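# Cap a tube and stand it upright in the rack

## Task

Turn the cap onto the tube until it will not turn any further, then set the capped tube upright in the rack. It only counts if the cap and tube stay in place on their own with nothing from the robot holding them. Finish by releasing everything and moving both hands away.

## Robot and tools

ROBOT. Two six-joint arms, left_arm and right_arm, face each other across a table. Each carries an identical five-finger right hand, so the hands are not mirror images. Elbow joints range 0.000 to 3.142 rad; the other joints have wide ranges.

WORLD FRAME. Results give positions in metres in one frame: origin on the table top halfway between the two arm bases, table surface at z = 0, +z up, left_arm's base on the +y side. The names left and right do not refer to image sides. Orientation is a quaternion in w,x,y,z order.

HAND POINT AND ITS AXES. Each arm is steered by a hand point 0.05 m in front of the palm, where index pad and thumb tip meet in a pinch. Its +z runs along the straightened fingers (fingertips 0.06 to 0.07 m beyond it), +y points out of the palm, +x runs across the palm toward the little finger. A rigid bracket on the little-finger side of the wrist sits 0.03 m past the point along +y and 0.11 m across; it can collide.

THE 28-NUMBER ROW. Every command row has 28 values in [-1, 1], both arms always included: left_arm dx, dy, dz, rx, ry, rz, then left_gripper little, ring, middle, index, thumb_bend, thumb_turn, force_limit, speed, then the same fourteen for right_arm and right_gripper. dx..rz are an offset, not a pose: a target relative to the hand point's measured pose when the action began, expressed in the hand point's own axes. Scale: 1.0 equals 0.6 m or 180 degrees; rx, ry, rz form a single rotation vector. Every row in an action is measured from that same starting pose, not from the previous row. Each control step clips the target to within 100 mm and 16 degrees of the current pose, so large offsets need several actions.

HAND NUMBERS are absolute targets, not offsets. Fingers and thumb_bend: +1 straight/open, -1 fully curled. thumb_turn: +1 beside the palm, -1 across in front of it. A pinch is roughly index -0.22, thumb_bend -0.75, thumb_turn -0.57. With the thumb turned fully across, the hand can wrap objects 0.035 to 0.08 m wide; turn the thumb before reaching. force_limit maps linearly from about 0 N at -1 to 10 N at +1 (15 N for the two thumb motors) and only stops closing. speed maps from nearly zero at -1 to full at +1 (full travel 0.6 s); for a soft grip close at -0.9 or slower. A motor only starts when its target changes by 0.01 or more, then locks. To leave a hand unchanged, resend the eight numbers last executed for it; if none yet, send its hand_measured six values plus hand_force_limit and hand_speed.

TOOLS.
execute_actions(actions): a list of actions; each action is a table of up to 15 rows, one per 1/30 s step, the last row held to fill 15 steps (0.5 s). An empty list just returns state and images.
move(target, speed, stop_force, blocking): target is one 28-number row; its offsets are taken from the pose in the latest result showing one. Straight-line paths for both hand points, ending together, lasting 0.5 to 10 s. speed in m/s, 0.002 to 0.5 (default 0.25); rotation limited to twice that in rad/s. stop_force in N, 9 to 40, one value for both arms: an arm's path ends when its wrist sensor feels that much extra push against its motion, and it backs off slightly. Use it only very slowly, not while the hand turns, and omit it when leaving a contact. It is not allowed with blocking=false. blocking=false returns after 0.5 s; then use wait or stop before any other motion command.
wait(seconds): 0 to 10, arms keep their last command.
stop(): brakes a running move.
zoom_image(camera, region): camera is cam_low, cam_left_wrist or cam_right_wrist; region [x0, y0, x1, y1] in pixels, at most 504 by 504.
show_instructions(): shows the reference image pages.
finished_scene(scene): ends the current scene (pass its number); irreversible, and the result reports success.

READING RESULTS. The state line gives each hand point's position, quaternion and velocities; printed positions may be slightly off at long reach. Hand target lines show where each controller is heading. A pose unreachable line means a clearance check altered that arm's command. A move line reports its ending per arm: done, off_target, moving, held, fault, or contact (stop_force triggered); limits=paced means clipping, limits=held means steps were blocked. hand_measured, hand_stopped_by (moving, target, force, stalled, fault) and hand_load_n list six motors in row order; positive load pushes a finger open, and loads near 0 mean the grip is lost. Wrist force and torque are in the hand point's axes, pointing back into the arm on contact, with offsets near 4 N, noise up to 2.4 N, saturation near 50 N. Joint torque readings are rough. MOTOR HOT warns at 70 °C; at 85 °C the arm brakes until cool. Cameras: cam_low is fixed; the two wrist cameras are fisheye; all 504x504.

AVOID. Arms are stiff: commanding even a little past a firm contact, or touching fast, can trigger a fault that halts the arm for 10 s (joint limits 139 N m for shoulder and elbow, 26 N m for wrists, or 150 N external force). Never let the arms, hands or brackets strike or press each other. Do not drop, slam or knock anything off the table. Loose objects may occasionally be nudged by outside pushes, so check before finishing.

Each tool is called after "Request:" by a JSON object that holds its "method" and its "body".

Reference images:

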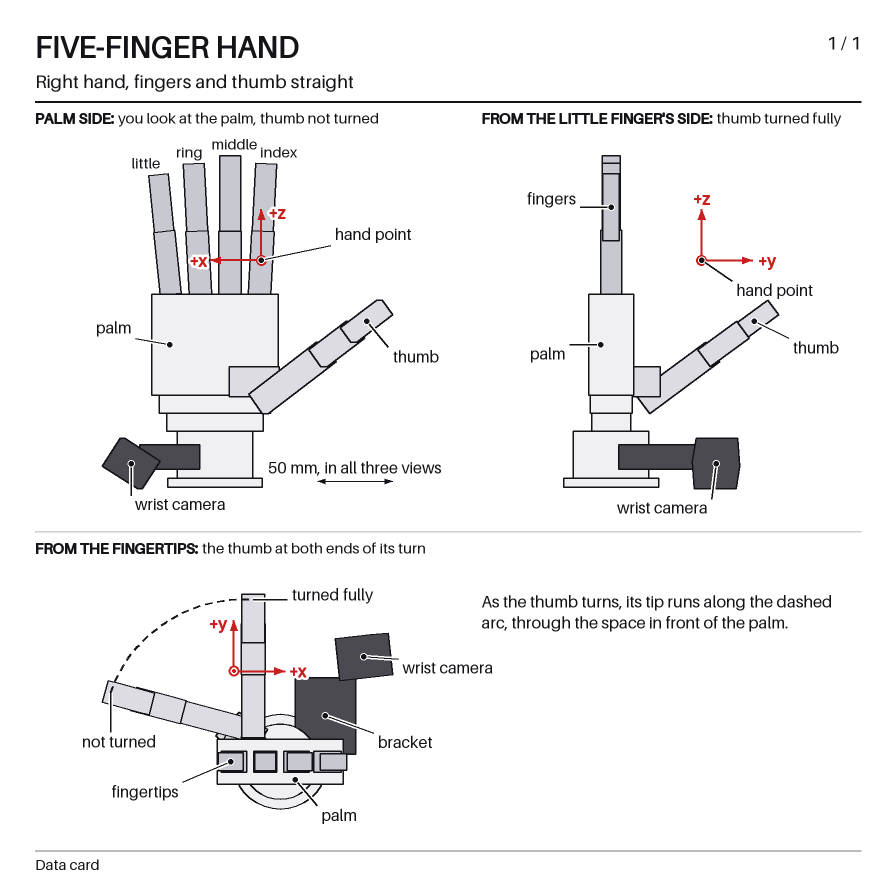

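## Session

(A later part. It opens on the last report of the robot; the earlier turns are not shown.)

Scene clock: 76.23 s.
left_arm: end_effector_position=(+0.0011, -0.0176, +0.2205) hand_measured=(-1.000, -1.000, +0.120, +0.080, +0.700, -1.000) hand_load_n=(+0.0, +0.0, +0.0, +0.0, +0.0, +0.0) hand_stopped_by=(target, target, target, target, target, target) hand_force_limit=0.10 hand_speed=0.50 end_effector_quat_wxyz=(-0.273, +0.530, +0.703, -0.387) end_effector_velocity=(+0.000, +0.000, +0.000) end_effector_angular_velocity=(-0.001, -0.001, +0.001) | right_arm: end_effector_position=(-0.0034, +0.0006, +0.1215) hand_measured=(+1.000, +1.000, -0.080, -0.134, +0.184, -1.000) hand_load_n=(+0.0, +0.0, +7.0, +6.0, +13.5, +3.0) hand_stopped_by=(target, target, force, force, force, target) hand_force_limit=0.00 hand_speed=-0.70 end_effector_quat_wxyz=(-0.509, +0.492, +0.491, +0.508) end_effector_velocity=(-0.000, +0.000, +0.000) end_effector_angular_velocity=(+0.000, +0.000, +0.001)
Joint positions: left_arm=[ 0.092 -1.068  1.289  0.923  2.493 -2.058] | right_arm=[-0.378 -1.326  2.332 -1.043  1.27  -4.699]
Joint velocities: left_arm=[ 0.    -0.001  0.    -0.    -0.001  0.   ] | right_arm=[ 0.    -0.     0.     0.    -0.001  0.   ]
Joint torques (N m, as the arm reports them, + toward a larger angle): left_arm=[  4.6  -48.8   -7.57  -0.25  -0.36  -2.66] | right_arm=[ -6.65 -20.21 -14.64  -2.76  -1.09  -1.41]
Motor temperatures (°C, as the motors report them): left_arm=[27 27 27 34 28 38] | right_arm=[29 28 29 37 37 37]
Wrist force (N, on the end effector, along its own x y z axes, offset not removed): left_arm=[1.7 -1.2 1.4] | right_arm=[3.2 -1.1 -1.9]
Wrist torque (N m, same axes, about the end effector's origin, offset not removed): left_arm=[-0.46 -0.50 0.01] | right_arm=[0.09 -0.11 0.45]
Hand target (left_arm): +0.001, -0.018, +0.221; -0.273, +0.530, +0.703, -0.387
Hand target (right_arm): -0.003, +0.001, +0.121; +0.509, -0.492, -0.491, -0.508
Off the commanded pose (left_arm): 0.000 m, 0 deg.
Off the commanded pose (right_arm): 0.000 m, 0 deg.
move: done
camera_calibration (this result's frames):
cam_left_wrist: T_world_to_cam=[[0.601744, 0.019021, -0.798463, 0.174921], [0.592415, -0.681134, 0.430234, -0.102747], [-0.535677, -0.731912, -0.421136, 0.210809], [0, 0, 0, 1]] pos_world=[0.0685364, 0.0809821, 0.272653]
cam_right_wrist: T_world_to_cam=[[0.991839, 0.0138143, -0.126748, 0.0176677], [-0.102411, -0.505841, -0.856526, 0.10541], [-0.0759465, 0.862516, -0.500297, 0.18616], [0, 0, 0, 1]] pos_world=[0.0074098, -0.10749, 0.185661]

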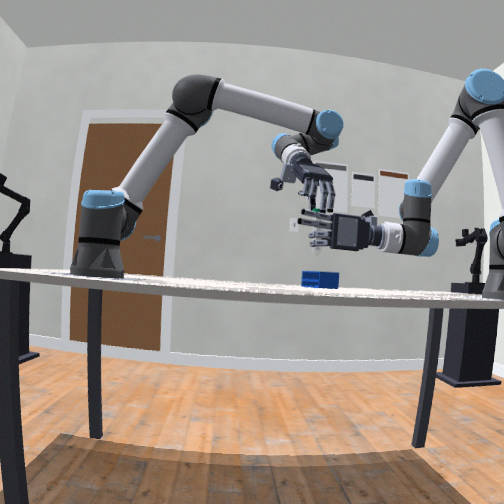

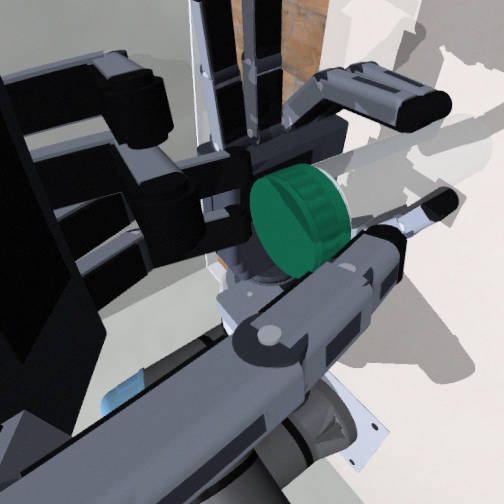

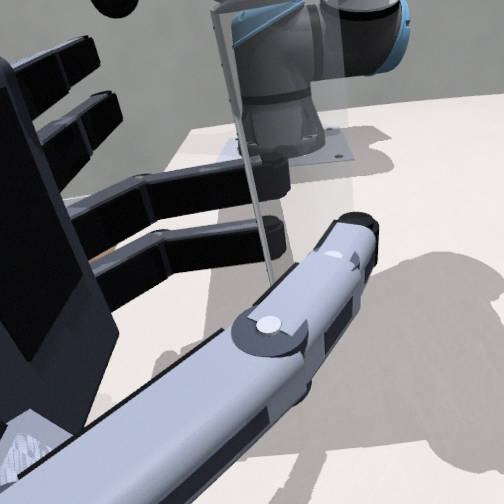

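Request:
{"method": "move", "body": {"target": [-0.0066,0.015,-0.0223,-0.0087,-0.278,-0.1837,-1,-1,0.12,0.08,0.7,-1,0.1,0.5,0.001,-0.0062,0,0,0,0.014,1,1,-0.5,-0.5,-0.3,-1,0,-0.7], "speed": 0.4}}

Request:
{"method": "move", "body": {"target": [-0.0066,0.0145,-0.0227,-0.0087,-0.278,-0.1837,-1,-1,0.12,0.08,0.7,-1,0.1,0.5,0,0,0,0,0,0,1,1,-0.5,-0.5,-0.3,-1,0,-0.7], "speed": 0.4}}

Request:
{"method": "execute_actions", "body": {"actions": [[[0,0,0,0,0,0,-1,-1,-0.0,-0.07,0.33,-1,0.1,0,0,0,0,0,0,0,1,1,-0.5,-0.5,-0.3,-1,0,-0.7]],[[0,0,0,0,0,0,-1,-1,-0.5,-0.5,0.33,-1,0.2,-0.7,0,0,0,0,0,0,1,1,-0.5,-0.5,-0.3,-1,0,-0.7]]]}}

Request:
{"method": "move", "body": {"target": [0.017,-0.0043,0.0072,0.0058,0.1853,0.1224,-1,-1,-0.5,-0.5,0.33,-1,0.2,-0.7,0,0,0,0,0,0,1,1,-0.5,-0.5,-0.3,-1,0,-0.7], "speed": 0.3}}

Request:
{"method": "move", "body": {"target": [0.017,-0.0048,0.0068,0.0058,0.1853,0.1224,-1,-1,-0.5,-0.5,0.33,-1,0.2,-0.7,0,0,0,0,0,0,1,1,-0.5,-0.5,-0.3,-1,0,-0.7], "speed": 0.3}}

Request:
{"method": "move", "body": {"target": [0.017,-0.005,0.0067,0.0058,0.1853,0.1224,-1,-1,-0.5,-0.5,0.33,-1,0.2,-0.7,0,0,0,0,0,0,1,1,-0.5,-0.5,-0.3,-1,0,-0.7], "speed": 0.3}}

Request:
{"method": "move", "body": {"target": [0,0,0,0,0,0,-1,-1,0.12,0.08,0.7,-1,0.1,0.5,0,0,0,0,0,0,1,1,-0.5,-0.5,-0.3,-1,0,-0.7]}}

Request:
{"method": "zoom_image", "body": {"camera": "cam_left_wrist", "region": [230, 120, 410, 300]}}

Scene clock: 79.30 s.
left_arm: end_effector_position=(+0.0172, -0.0168, +0.2206) hand_measured=(-1.000, -1.000, +0.120, +0.080, +0.700, -1.000) hand_load_n=(+0.0, +0.0, +0.0, +0.0, +0.0, +0.0) hand_stopped_by=(target, target, target, target, target, target) hand_force_limit=0.10 hand_speed=0.50 end_effector_quat_wxyz=(-0.045, +0.108, +0.874, -0.472) end_effector_velocity=(-0.000, -0.001, +0.000) end_effector_angular_velocity=(+0.000, -0.002, +0.013) | right_arm: end_effector_position=(-0.0071, +0.0006, +0.1221) hand_measured=(+1.000, +1.000, -0.080, -0.134, +0.184, -1.000) hand_load_n=(+0.0, +0.0, +7.0, +6.0, +13.5, +3.0) hand_stopped_by=(target, target, force, force, force, target) hand_force_limit=0.00 hand_speed=-0.70 end_effector_quat_wxyz=(-0.520, +0.503, +0.480, +0.497) end_effector_velocity=(-0.000, +0.000, -0.000) end_effector_angular_velocity=(+0.000, +0.002, +0.000)
Joint positions: left_arm=[-0.251 -1.448  1.689  0.344  1.471 -3.18 ] | right_arm=[-0.371 -1.334  2.33  -1.032  1.277 -4.655]
Joint velocities: left_arm=[-0.006  0.002 -0.003  0.002 -0.018 -0.009] | right_arm=[ 0.     0.001  0.    -0.001 -0.     0.002]
Joint torques (N m, as the arm reports them, + toward a larger angle): left_arm=[-10.33 -13.63 -30.88   2.33  -2.    -2.83] | right_arm=[  9.09 -31.   -24.38   0.17   2.85   2.21]
Motor temperatures (°C, as the motors report them): left_arm=[27 27 27 34 28 38] | right_arm=[29 28 29 37 37 37]
Wrist force (N, on the end effector, along its own x y z axes, offset not removed): left_arm=[2.3 -0.4 2.4] | right_arm=[0.8 -1.4 2.0]
Wrist torque (N m, same axes, about the end effector's origin, offset not removed): left_arm=[-0.43 -0.67 0.10] | right_arm=[-0.06 -0.05 -0.11]
Hand target (left_arm): +0.017, -0.017, +0.221; -0.045, +0.108, +0.874, -0.472
Hand target (right_arm): -0.007, +0.001, +0.122; +0.520, -0.503, -0.480, -0.497
Off the commanded pose (left_arm): 0.000 m, 0 deg.
Off the commanded pose (right_arm): 0.000 m, 0 deg.
move: done
camera_calibration (this result's frames):
cam_left_wrist: T_world_to_cam=[[0.282781, 0.529956, -0.799488, 0.179576], [0.887834, 0.170842, 0.427275, -0.101942], [0.363023, -0.830638, -0.422201, 0.203124], [0, 0, 0, 1]] pos_world=[-0.0340119, 0.0909718, 0.272885]
cam_right_wrist: T_world_to_cam=[[0.985293, 0.0153202, -0.170188, 0.026684], [-0.139162, -0.506022, -0.85122, 0.104637], [-0.0991597, 0.862385, -0.496447, 0.185564], [0, 0, 0, 1]] pos_world=[0.00667041, -0.107488, 0.185733]

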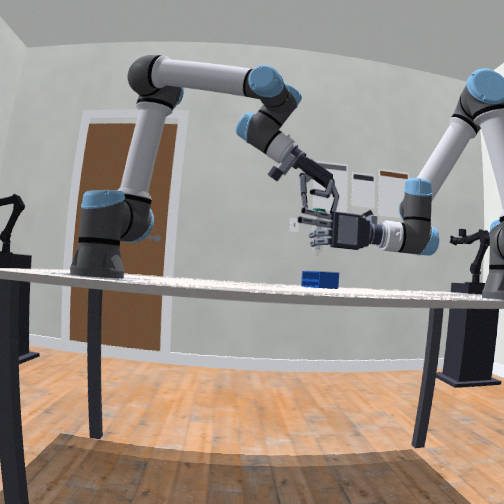

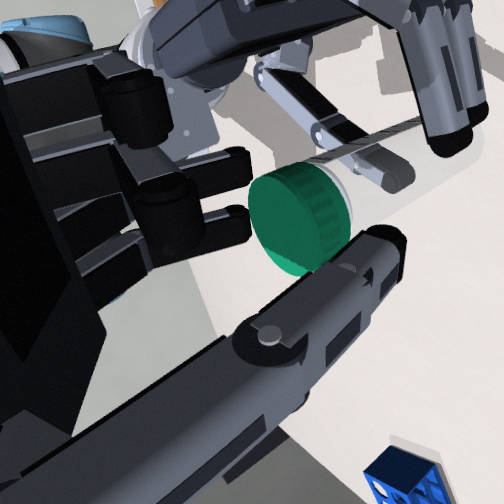

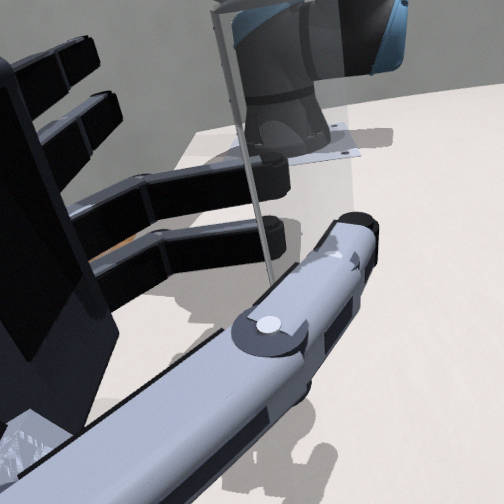

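Scene clock: 81.37 s.
left_arm: end_effector_position=(+0.0248, -0.0019, +0.2200) hand_measured=(-1.000, -1.000, +0.120, +0.080, +0.700, -1.000) hand_load_n=(+0.0, +0.0, +0.0, +0.0, +0.0, +0.0) hand_stopped_by=(target, target, target, target, target, target) hand_force_limit=0.10 hand_speed=0.50 end_effector_quat_wxyz=(-0.196, +0.344, -0.811, +0.431) end_effector_velocity=(-0.000, +0.000, +0.000) end_effector_angular_velocity=(+0.003, +0.002, +0.011) | right_arm: end_effector_position=(-0.0071, +0.0006, +0.1221) hand_measured=(+1.000, +1.000, -0.080, -0.134, +0.184, -1.000) hand_load_n=(+0.0, +0.0, +7.0, +6.0, +13.5, +3.0) hand_stopped_by=(target, target, force, force, force, target) hand_force_limit=0.00 hand_speed=-0.70 end_effector_quat_wxyz=(-0.520, +0.503, +0.480, +0.497) end_effector_velocity=(-0.000, -0.000, -0.000) end_effector_angular_velocity=(-0.001, +0.001, +0.001)
Joint positions: left_arm=[-0.495 -1.094  1.375  1.052  0.604 -4.4  ] | right_arm=[-0.371 -1.334  2.33  -1.032  1.277 -4.655]
Joint velocities: left_arm=[ 0.001  0.006 -0.008  0.018  0.001 -0.019] | right_arm=[-0.     0.    -0.     0.001 -0.001  0.001]
Joint torques (N m, as the arm reports them, + toward a larger angle): left_arm=[ 12.68 -28.13 -32.39   4.03   0.63  -2.53] | right_arm=[  6.32 -30.59 -24.11  -0.28   2.28   0.01]
Motor temperatures (°C, as the motors report them): left_arm=[27 27 27 34 28 38] | right_arm=[29 28 29 37 37 37]
Wrist force (N, on the end effector, along its own x y z axes, offset not removed): left_arm=[1.7 -1.3 1.3] | right_arm=[-0.2 0.2 -3.5]
Wrist torque (N m, same axes, about the end effector's origin, offset not removed): left_arm=[-0.50 -0.46 0.02] | right_arm=[0.07 0.38 0.13]
Hand target (left_arm): +0.025, -0.002, +0.220; +0.196, -0.344, +0.811, -0.430
Hand target (right_arm): -0.007, +0.001, +0.122; +0.520, -0.503, -0.480, -0.497
Off the commanded pose (left_arm): 0.001 m, 0 deg.
Off the commanded pose (right_arm): 0.000 m, 0 deg.
move: done
camera_calibration (this result's frames):
cam_left_wrist: T_world_to_cam=[[-0.320213, 0.510923, -0.79776, 0.183625], [0.2978, 0.853699, 0.427216, -0.0950328], [0.899322, -0.100773, -0.425518, 0.201362], [0, 0, 0, 1]] pos_world=[-0.093989, 0.00760272, 0.272771]
cam_right_wrist: T_world_to_cam=[[0.985291, 0.0153204, -0.170199, 0.0266862], [-0.139171, -0.506021, -0.851219, 0.104637], [-0.0991654, 0.862385, -0.496446, 0.185564], [0, 0, 0, 1]] pos_world=[0.00667024, -0.107488, 0.185733]

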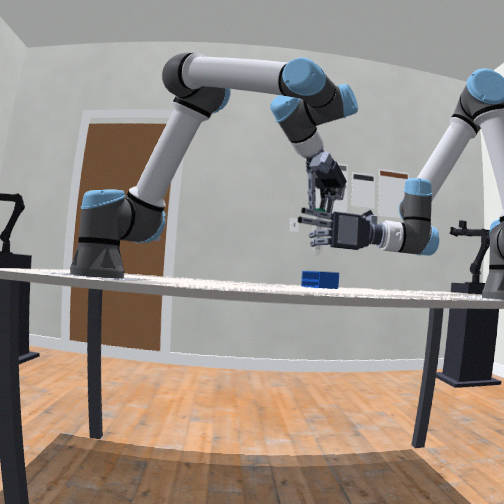

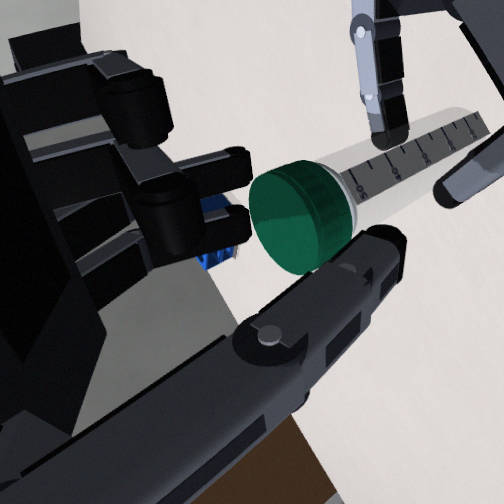

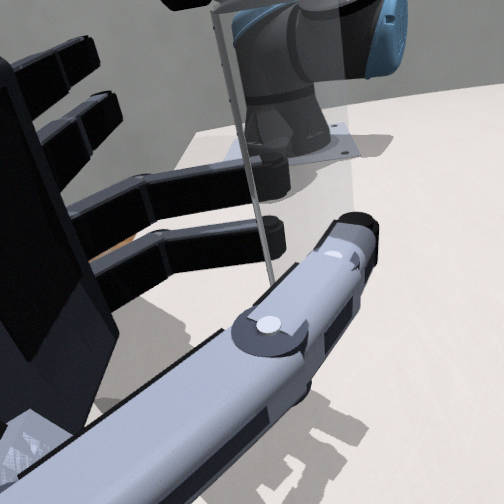

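Scene clock: 82.37 s.
left_arm: end_effector_position=(+0.0248, -0.0019, +0.2200) hand_measured=(-1.000, -1.000, -0.094, -0.150, +0.340, -1.000) hand_load_n=(+0.0, +0.0, +10.0, +4.5, +14.5, +1.0) hand_stopped_by=(target, target, force, force, target, target) hand_force_limit=0.20 hand_speed=-0.70 end_effector_quat_wxyz=(-0.196, +0.344, -0.811, +0.431) end_effector_velocity=(+0.000, +0.000, +0.001) end_effector_angular_velocity=(-0.002, +0.002, +0.000) | right_arm: end_effector_position=(-0.0071, +0.0006, +0.1221) hand_measured=(+1.000, +1.000, -0.080, -0.134, +0.184, -1.000) hand_load_n=(+0.0, +0.0, +8.0, +6.0, +13.0, +2.0) hand_stopped_by=(target, target, force, force, force, target) hand_force_limit=0.00 hand_speed=-0.70 end_effector_quat_wxyz=(-0.520, +0.503, +0.480, +0.497) end_effector_velocity=(-0.000, -0.000, -0.000) end_effector_angular_velocity=(-0.000, +0.003, +0.000)
Joint positions: left_arm=[-0.495 -1.094  1.375  1.052  0.604 -4.4  ] | right_arm=[-0.371 -1.334  2.33  -1.032  1.277 -4.655]
Joint velocities: left_arm=[ 0.    -0.002 -0.     0.     0.    -0.   ] | right_arm=[-0.    -0.     0.     0.    -0.     0.003]
Joint torques (N m, as the arm reports them, + toward a larger angle): left_arm=[  7.22 -44.71 -12.9    0.29  -0.94   2.36] | right_arm=[  7.71 -30.21 -23.99  -0.23   2.23  -0.13]
Motor temperatures (°C, as the motors report them): left_arm=[27 27 27 34 28 38] | right_arm=[29 28 29 37 37 37]
Wrist force (N, on the end effector, along its own x y z axes, offset not removed): left_arm=[0.4 -0.9 2.8] | right_arm=[-1.5 -2.4 -1.9]
Wrist torque (N m, same axes, about the end effector's origin, offset not removed): left_arm=[-0.31 -0.28 -0.10] | right_arm=[0.09 0.37 -0.28]
Hand target (left_arm): +0.025, -0.002, +0.220; +0.196, -0.344, +0.811, -0.431
Hand target (right_arm): -0.007, +0.001, +0.122; +0.520, -0.503, -0.480, -0.497
Off the commanded pose (left_arm): 0.000 m, 0 deg.
Off the commanded pose (right_arm): 0.000 m, 0 deg.
camera_calibration (this result's frames):
cam_left_wrist: T_world_to_cam=[[-0.320286, 0.510916, -0.797735, 0.183615], [0.297778, 0.85371, 0.42721, -0.0950099], [0.899303, -0.100718, -0.425571, 0.201361], [0, 0, 0, 1]] pos_world=[-0.093983, 0.00757972, 0.272758]
cam_right_wrist: T_world_to_cam=[[0.985291, 0.0153202, -0.170199, 0.0266862], [-0.139171, -0.506022, -0.851219, 0.104637], [-0.0991653, 0.862385, -0.496446, 0.185564], [0, 0, 0, 1]] pos_world=[0.00667024, -0.107488, 0.185733]

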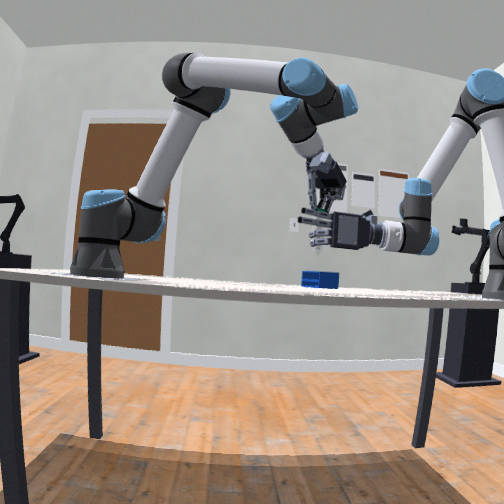

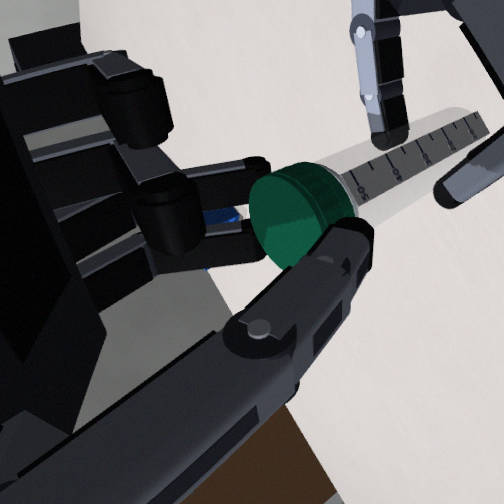

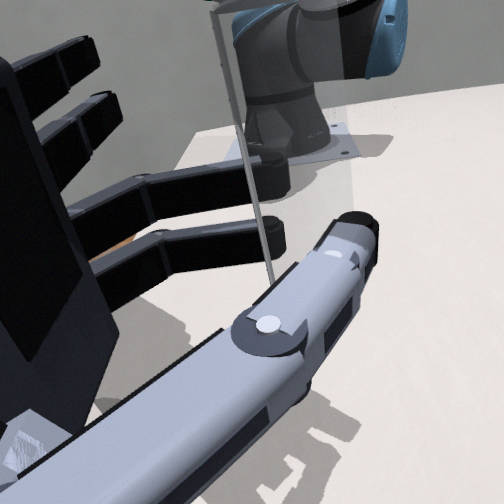

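Scene clock: 84.10 s.
left_arm: end_effector_position=(+0.0213, -0.0129, +0.2202) hand_measured=(-1.000, -1.000, -0.094, -0.150, +0.340, -1.000) hand_load_n=(+0.0, +0.0, +10.5, +5.0, +14.5, +1.0) hand_stopped_by=(target, target, force, force, target, target) hand_force_limit=0.20 hand_speed=-0.70 end_effector_quat_wxyz=(-0.037, +0.046, -0.879, +0.473) end_effector_velocity=(-0.000, -0.000, -0.001) end_effector_angular_velocity=(+0.001, +0.003, -0.013) | right_arm: end_effector_position=(-0.0071, +0.0006, +0.1221) hand_measured=(+1.000, +1.000, -0.080, -0.134, +0.184, -1.000) hand_load_n=(+0.0, +0.0, +8.5, +5.5, +13.5, +1.5) hand_stopped_by=(target, target, force, force, force, target) hand_force_limit=0.00 hand_speed=-0.70 end_effector_quat_wxyz=(-0.520, +0.503, +0.480, +0.497) end_effector_velocity=(+0.000, -0.000, -0.000) end_effector_angular_velocity=(-0.000, +0.001, -0.001)
Joint positions: left_arm=[-0.384 -1.407  1.656  0.425  1.078 -3.476] | right_arm=[-0.371 -1.334  2.33  -1.032  1.277 -4.655]
Joint velocities: left_arm=[ 0.006 -0.003  0.004 -0.006  0.017  0.011] | right_arm=[-0.     0.001 -0.    -0.     0.001  0.001]
Joint torques (N m, as the arm reports them, + toward a larger angle): left_arm=[ 11.11 -38.2   -9.43  -1.15   1.36   2.78] | right_arm=[  6.75 -29.75 -22.01  -1.04   2.41  -0.24]
Motor temperatures (°C, as the motors report them): left_arm=[27 27 27 34 28 38] | right_arm=[29 28 29 37 37 37]
Wrist force (N, on the end effector, along its own x y z axes, offset not removed): left_arm=[1.3 -0.9 0.4] | right_arm=[-1.3 -5.4 4.2]
Wrist torque (N m, same axes, about the end effector's origin, offset not removed): left_arm=[-0.19 -0.34 0.01] | right_arm=[-0.79 0.18 -0.29]
Hand target (left_arm): +0.021, -0.013, +0.220; +0.037, -0.045, +0.879, -0.473
Hand target (right_arm): -0.007, +0.001, +0.122; +0.520, -0.503, -0.480, -0.497
Off the commanded pose (left_arm): 0.001 m, 0 deg.
Off the commanded pose (right_arm): 0.000 m, 0 deg.
move: done
camera_calibration (this result's frames):
cam_left_wrist: T_world_to_cam=[[0.08334, 0.594988, -0.799402, 0.181138], [0.77606, 0.464473, 0.42661, -0.09977], [0.625128, -0.655938, -0.423037, 0.201574], [0, 0, 0, 1]] pos_world=[-0.0636778, 0.0707855, 0.272638]
cam_right_wrist: T_world_to_cam=[[0.985289, 0.0153153, -0.170209, 0.0266871], [-0.139179, -0.506047, -0.851202, 0.104631], [-0.09917, 0.86237, -0.496471, 0.185566], [0, 0, 0, 1]] pos_world=[0.00667048, -0.107487, 0.185732]

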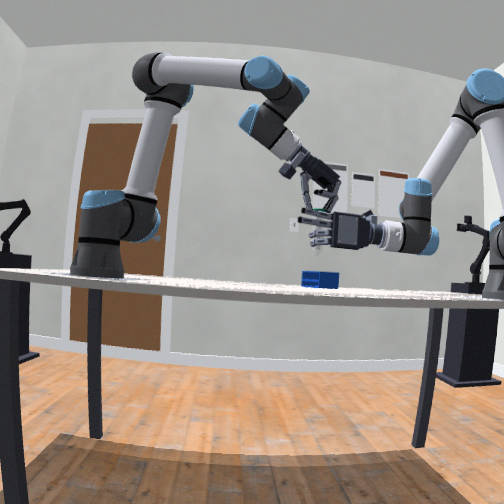

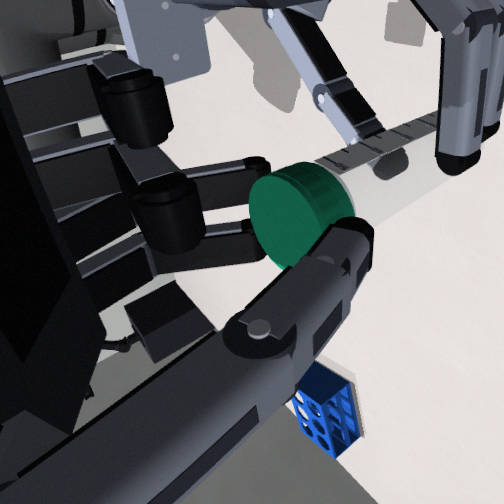

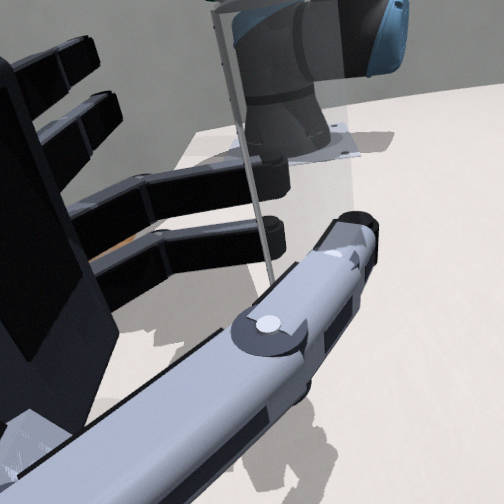

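Scene clock: 85.83 s.
left_arm: end_effector_position=(+0.0121, -0.0190, +0.2205) hand_measured=(-1.000, -1.000, -0.094, -0.150, +0.340, -1.000) hand_load_n=(+0.0, +0.0, +10.0, +5.0, +14.0, +0.5) hand_stopped_by=(target, target, force, force, target, target) hand_force_limit=0.20 hand_speed=-0.70 end_effector_quat_wxyz=(-0.125, +0.258, +0.841, -0.458) end_effector_velocity=(+0.000, -0.000, -0.000) end_effector_angular_velocity=(+0.003, -0.000, -0.014) | right_arm: end_effector_position=(-0.0071, +0.0006, +0.1221) hand_measured=(+1.000, +1.000, -0.080, -0.134, +0.184, -1.000) hand_load_n=(+0.0, +0.0, +8.0, +6.5, +13.0, +4.0) hand_stopped_by=(target, target, force, force, force, target) hand_force_limit=0.00 hand_speed=-0.70 end_effector_quat_wxyz=(-0.520, +0.503, +0.480, +0.497) end_effector_velocity=(-0.000, -0.000, -0.000) end_effector_angular_velocity=(-0.001, +0.000, +0.000)
Joint positions: left_arm=[-0.104 -1.397  1.634  0.376  1.881 -2.9  ] | right_arm=[-0.371 -1.334  2.33  -1.031  1.277 -4.655]
Joint velocities: left_arm=[ 0.006  0.006 -0.008  0.008  0.017  0.012] | right_arm=[ 0.    -0.    -0.     0.001  0.    -0.   ]
Joint torques (N m, as the arm reports them, + toward a larger angle): left_arm=[ 11.1  -11.03 -29.35   3.01   2.15   2.53] | right_arm=[  6.8  -30.01 -22.78  -2.33   2.39  -0.36]
Motor temperatures (°C, as the motors report them): left_arm=[27 27 27 34 28 38] | right_arm=[29 28 29 37 37 37]
Wrist force (N, on the end effector, along its own x y z axes, offset not removed): left_arm=[-1.0 -8.0 -3.1] | right_arm=[-7.0 0.8 -5.9]
Wrist torque (N m, same axes, about the end effector's origin, offset not removed): left_arm=[-0.50 -0.30 -0.18] | right_arm=[0.67 -0.23 0.40]
Hand target (left_arm): +0.012, -0.019, +0.220; -0.126, +0.258, +0.841, -0.458
Hand target (right_arm): -0.007, +0.001, +0.122; +0.520, -0.503, -0.480, -0.497
Off the commanded pose (left_arm): 0.000 m, 0 deg.
Off the commanded pose (right_arm): 0.000 m, 0 deg.
move: done
camera_calibration (this result's frames):
cam_left_wrist: T_world_to_cam=[[0.447055, 0.400637, -0.79977, 0.177772], [0.892529, -0.140366, 0.428591, -0.10321], [0.0594484, -0.905421, -0.420331, 0.205024], [0, 0, 0, 1]] pos_world=[0.000455473, 0.0999244, 0.272589]
cam_right_wrist: T_world_to_cam=[[0.985287, 0.0153092, -0.17022, 0.0266881], [-0.139188, -0.506077, -0.851183, 0.104618], [-0.0991752, 0.862352, -0.4965, 0.185568], [0, 0, 0, 1]] pos_world=[0.00666987, -0.107489, 0.185726]

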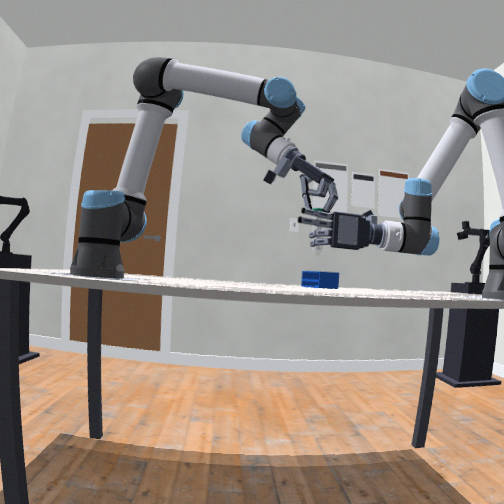

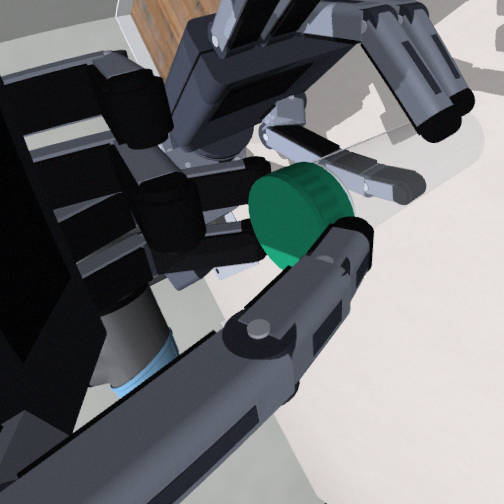

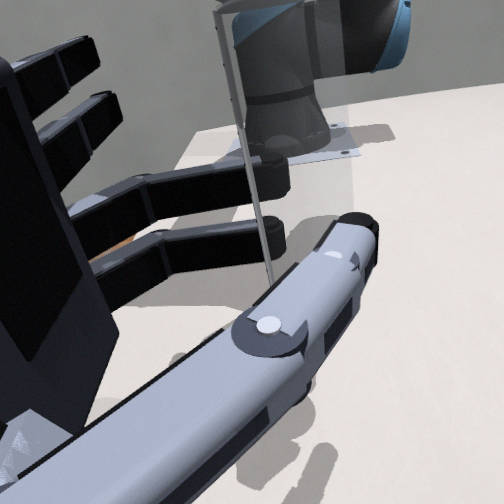

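Scene clock: 87.63 s.
left_arm: end_effector_position=(+0.0010, -0.0175, +0.2204) hand_measured=(-1.000, -1.000, -0.094, -0.150, +0.340, -1.000) hand_load_n=(+0.0, +0.0, +10.0, +4.5, +14.0, +0.0) hand_stopped_by=(target, target, force, force, target, target) hand_force_limit=0.20 hand_speed=-0.70 end_effector_quat_wxyz=(-0.273, +0.530, +0.703, -0.388) end_effector_velocity=(+0.000, +0.000, -0.001) end_effector_angular_velocity=(+0.006, -0.004, -0.013) | right_arm: end_effector_position=(-0.0071, +0.0006, +0.1221) hand_measured=(+1.000, +1.000, -0.080, -0.134, +0.184, -1.000) hand_load_n=(+0.0, +0.0, +8.0, +6.5, +13.0, +4.5) hand_stopped_by=(target, target, force, force, force, target) hand_force_limit=0.00 hand_speed=-0.70 end_effector_quat_wxyz=(-0.520, +0.503, +0.480, +0.497) end_effector_velocity=(+0.000, +0.000, +0.000) end_effector_angular_velocity=(+0.001, +0.001, -0.000)
Joint positions: left_arm=[ 0.092 -1.071  1.293  0.917  2.492 -2.062] | right_arm=[-0.371 -1.334  2.33  -1.031  1.277 -4.655]
Joint velocities: left_arm=[ 0.001  0.011 -0.012  0.026  0.003  0.024] | right_arm=[-0.    -0.    -0.    -0.001 -0.     0.001]
Joint torques (N m, as the arm reports them, + toward a larger angle): left_arm=[ 11.62 -23.44 -27.36   3.68   2.02   2.59] | right_arm=[  7.05 -29.55 -22.74  -2.37   2.38  -0.21]
Motor temperatures (°C, as the motors report them): left_arm=[27 27 27 34 28 38] | right_arm=[29 28 29 37 37 37]
Wrist force (N, on the end effector, along its own x y z axes, offset not removed): left_arm=[-0.2 -7.3 -4.7] | right_arm=[-11.8 -2.1 1.4]
Wrist torque (N m, same axes, about the end effector's origin, offset not removed): left_arm=[-0.42 -0.31 -0.06] | right_arm=[-0.17 0.68 -0.20]
Hand target (left_arm): +0.001, -0.017, +0.220; -0.273, +0.530, +0.703, -0.388
Hand target (right_arm): -0.007, +0.001, +0.122; +0.520, -0.503, -0.480, -0.497
Off the commanded pose (left_arm): 0.000 m, 0 deg.
Off the commanded pose (right_arm): 0.000 m, 0 deg.
move: done
camera_calibration (this result's frames):
cam_left_wrist: T_world_to_cam=[[0.601177, 0.0192113, -0.798885, 0.174978], [0.594338, -0.679019, 0.430923, -0.102715], [-0.53418, -0.733869, -0.419629, 0.210446], [0, 0, 0, 1]] pos_world=[0.0682702, 0.0813327, 0.272358]
cam_right_wrist: T_world_to_cam=[[0.985287, 0.0153092, -0.17022, 0.0266881], [-0.139188, -0.506077, -0.851183, 0.104617], [-0.0991753, 0.862352, -0.496501, 0.185568], [0, 0, 0, 1]] pos_world=[0.00666986, -0.107489, 0.185726]

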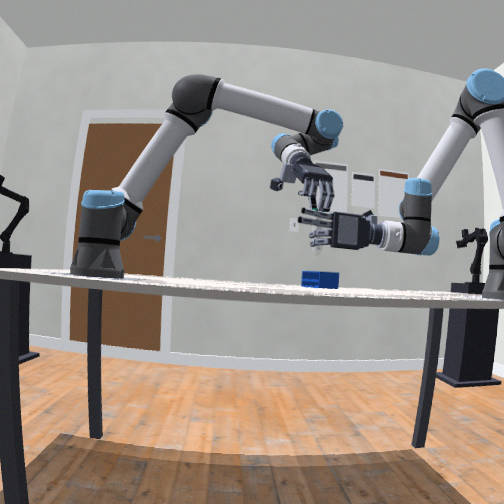

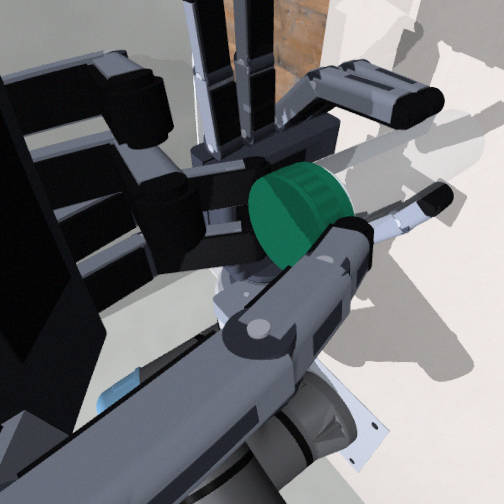

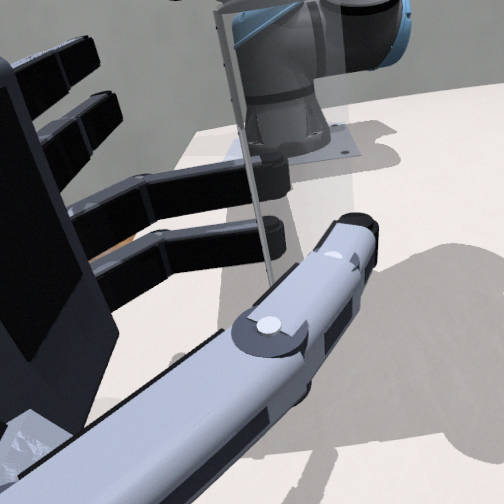

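Scene clock: 88.17 s.
left_arm: end_effector_position=(+0.0010, -0.0175, +0.2204) hand_measured=(-1.000, -1.000, +0.120, +0.080, +0.700, -1.000) hand_load_n=(+0.0, +0.0, +0.0, +0.0, +0.0, +0.0) hand_stopped_by=(target, target, target, target, target, target) hand_force_limit=0.10 hand_speed=0.50 end_effector_quat_wxyz=(-0.273, +0.530, +0.703, -0.388) end_effector_velocity=(+0.000, +0.000, -0.000) end_effector_angular_velocity=(+0.001, -0.000, +0.001) | right_arm: end_effector_position=(-0.0071, +0.0006, +0.1221) hand_measured=(+1.000, +1.000, -0.080, -0.134, +0.184, -1.000) hand_load_n=(+0.0, +0.0, +7.5, +6.0, +13.5, +3.5) hand_stopped_by=(target, target, force, force, force, target) hand_force_limit=0.00 hand_speed=-0.70 end_effector_quat_wxyz=(-0.520, +0.503, +0.480, +0.497) end_effector_velocity=(+0.000, -0.000, +0.000) end_effector_angular_velocity=(-0.000, +0.000, -0.001)
Joint positions: left_arm=[ 0.092 -1.071  1.293  0.917  2.492 -2.062] | right_arm=[-0.371 -1.334  2.33  -1.031  1.277 -4.655]
Joint velocities: left_arm=[ 0.    -0.     0.    -0.    -0.001 -0.001] | right_arm=[ 0.    -0.001  0.     0.001  0.001  0.   ]
Joint torques (N m, as the arm reports them, + toward a larger angle): left_arm=[  4.16 -48.84  -7.74  -0.1   -0.7   -2.91] | right_arm=[  7.07 -27.74 -20.84  -2.6    2.46  -0.31]
Motor temperatures (°C, as the motors report them): left_arm=[27 27 27 34 28 38] | right_arm=[29 28 29 37 37 37]
Wrist force (N, on the end effector, along its own x y z axes, offset not removed): left_arm=[0.8 -0.4 1.4] | right_arm=[1.9 -5.5 -2.7]
Wrist torque (N m, same axes, about the end effector's origin, offset not removed): left_arm=[-0.33 -0.33 0.09] | right_arm=[-0.50 0.00 -0.05]
Hand target (left_arm): +0.001, -0.017, +0.220; -0.273, +0.530, +0.703, -0.388
Hand target (right_arm): -0.007, +0.001, +0.122; +0.520, -0.503, -0.480, -0.497
Off the commanded pose (left_arm): 0.000 m, 0 deg.
Off the commanded pose (right_arm): 0.000 m, 0 deg.
move: done
camera_calibration (this result's frames):
cam_left_wrist: T_world_to_cam=[[0.601122, 0.0192352, -0.798926, 0.174966], [0.594368, -0.679033, 0.430861, -0.102708], [-0.534209, -0.733856, -0.419615, 0.210438], [0, 0, 0, 1]] pos_world=[0.0682882, 0.0813231, 0.272341]
cam_right_wrist: T_world_to_cam=[[0.985289, 0.0153136, -0.170212, 0.026688], [-0.139182, -0.506055, -0.851197, 0.104634], [-0.0991715, 0.862365, -0.496479, 0.185568], [0, 0, 0, 1]] pos_world=[0.00667088, -0.107486, 0.185738]

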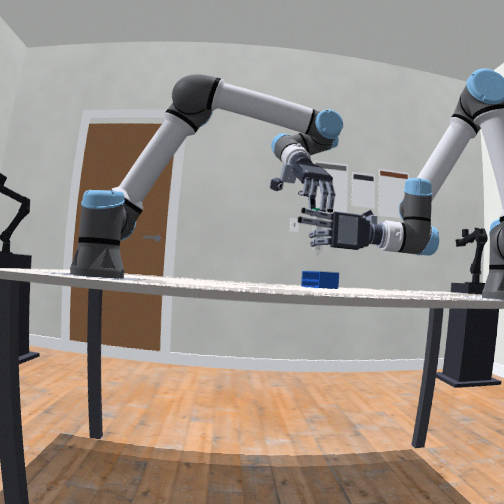

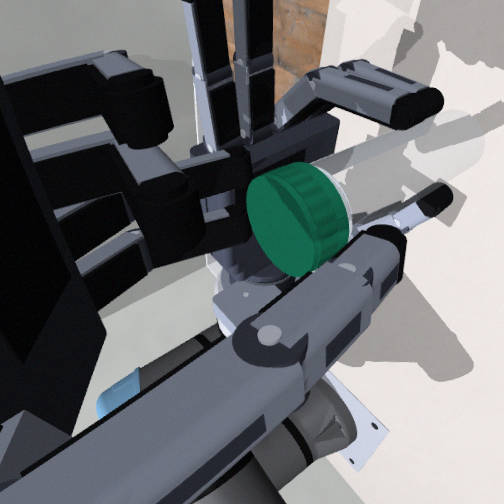

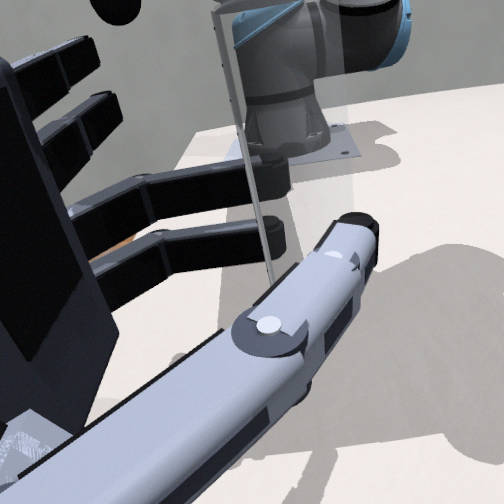

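Region (230, 120, 410, 300) of cam_left_wrist's 504x504 image, scaled by 2.800, with more detail than that image has.

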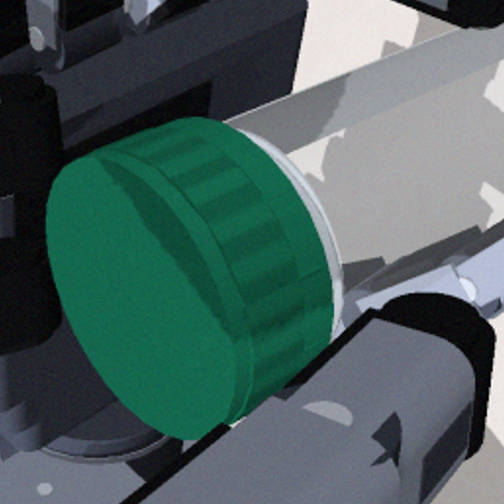

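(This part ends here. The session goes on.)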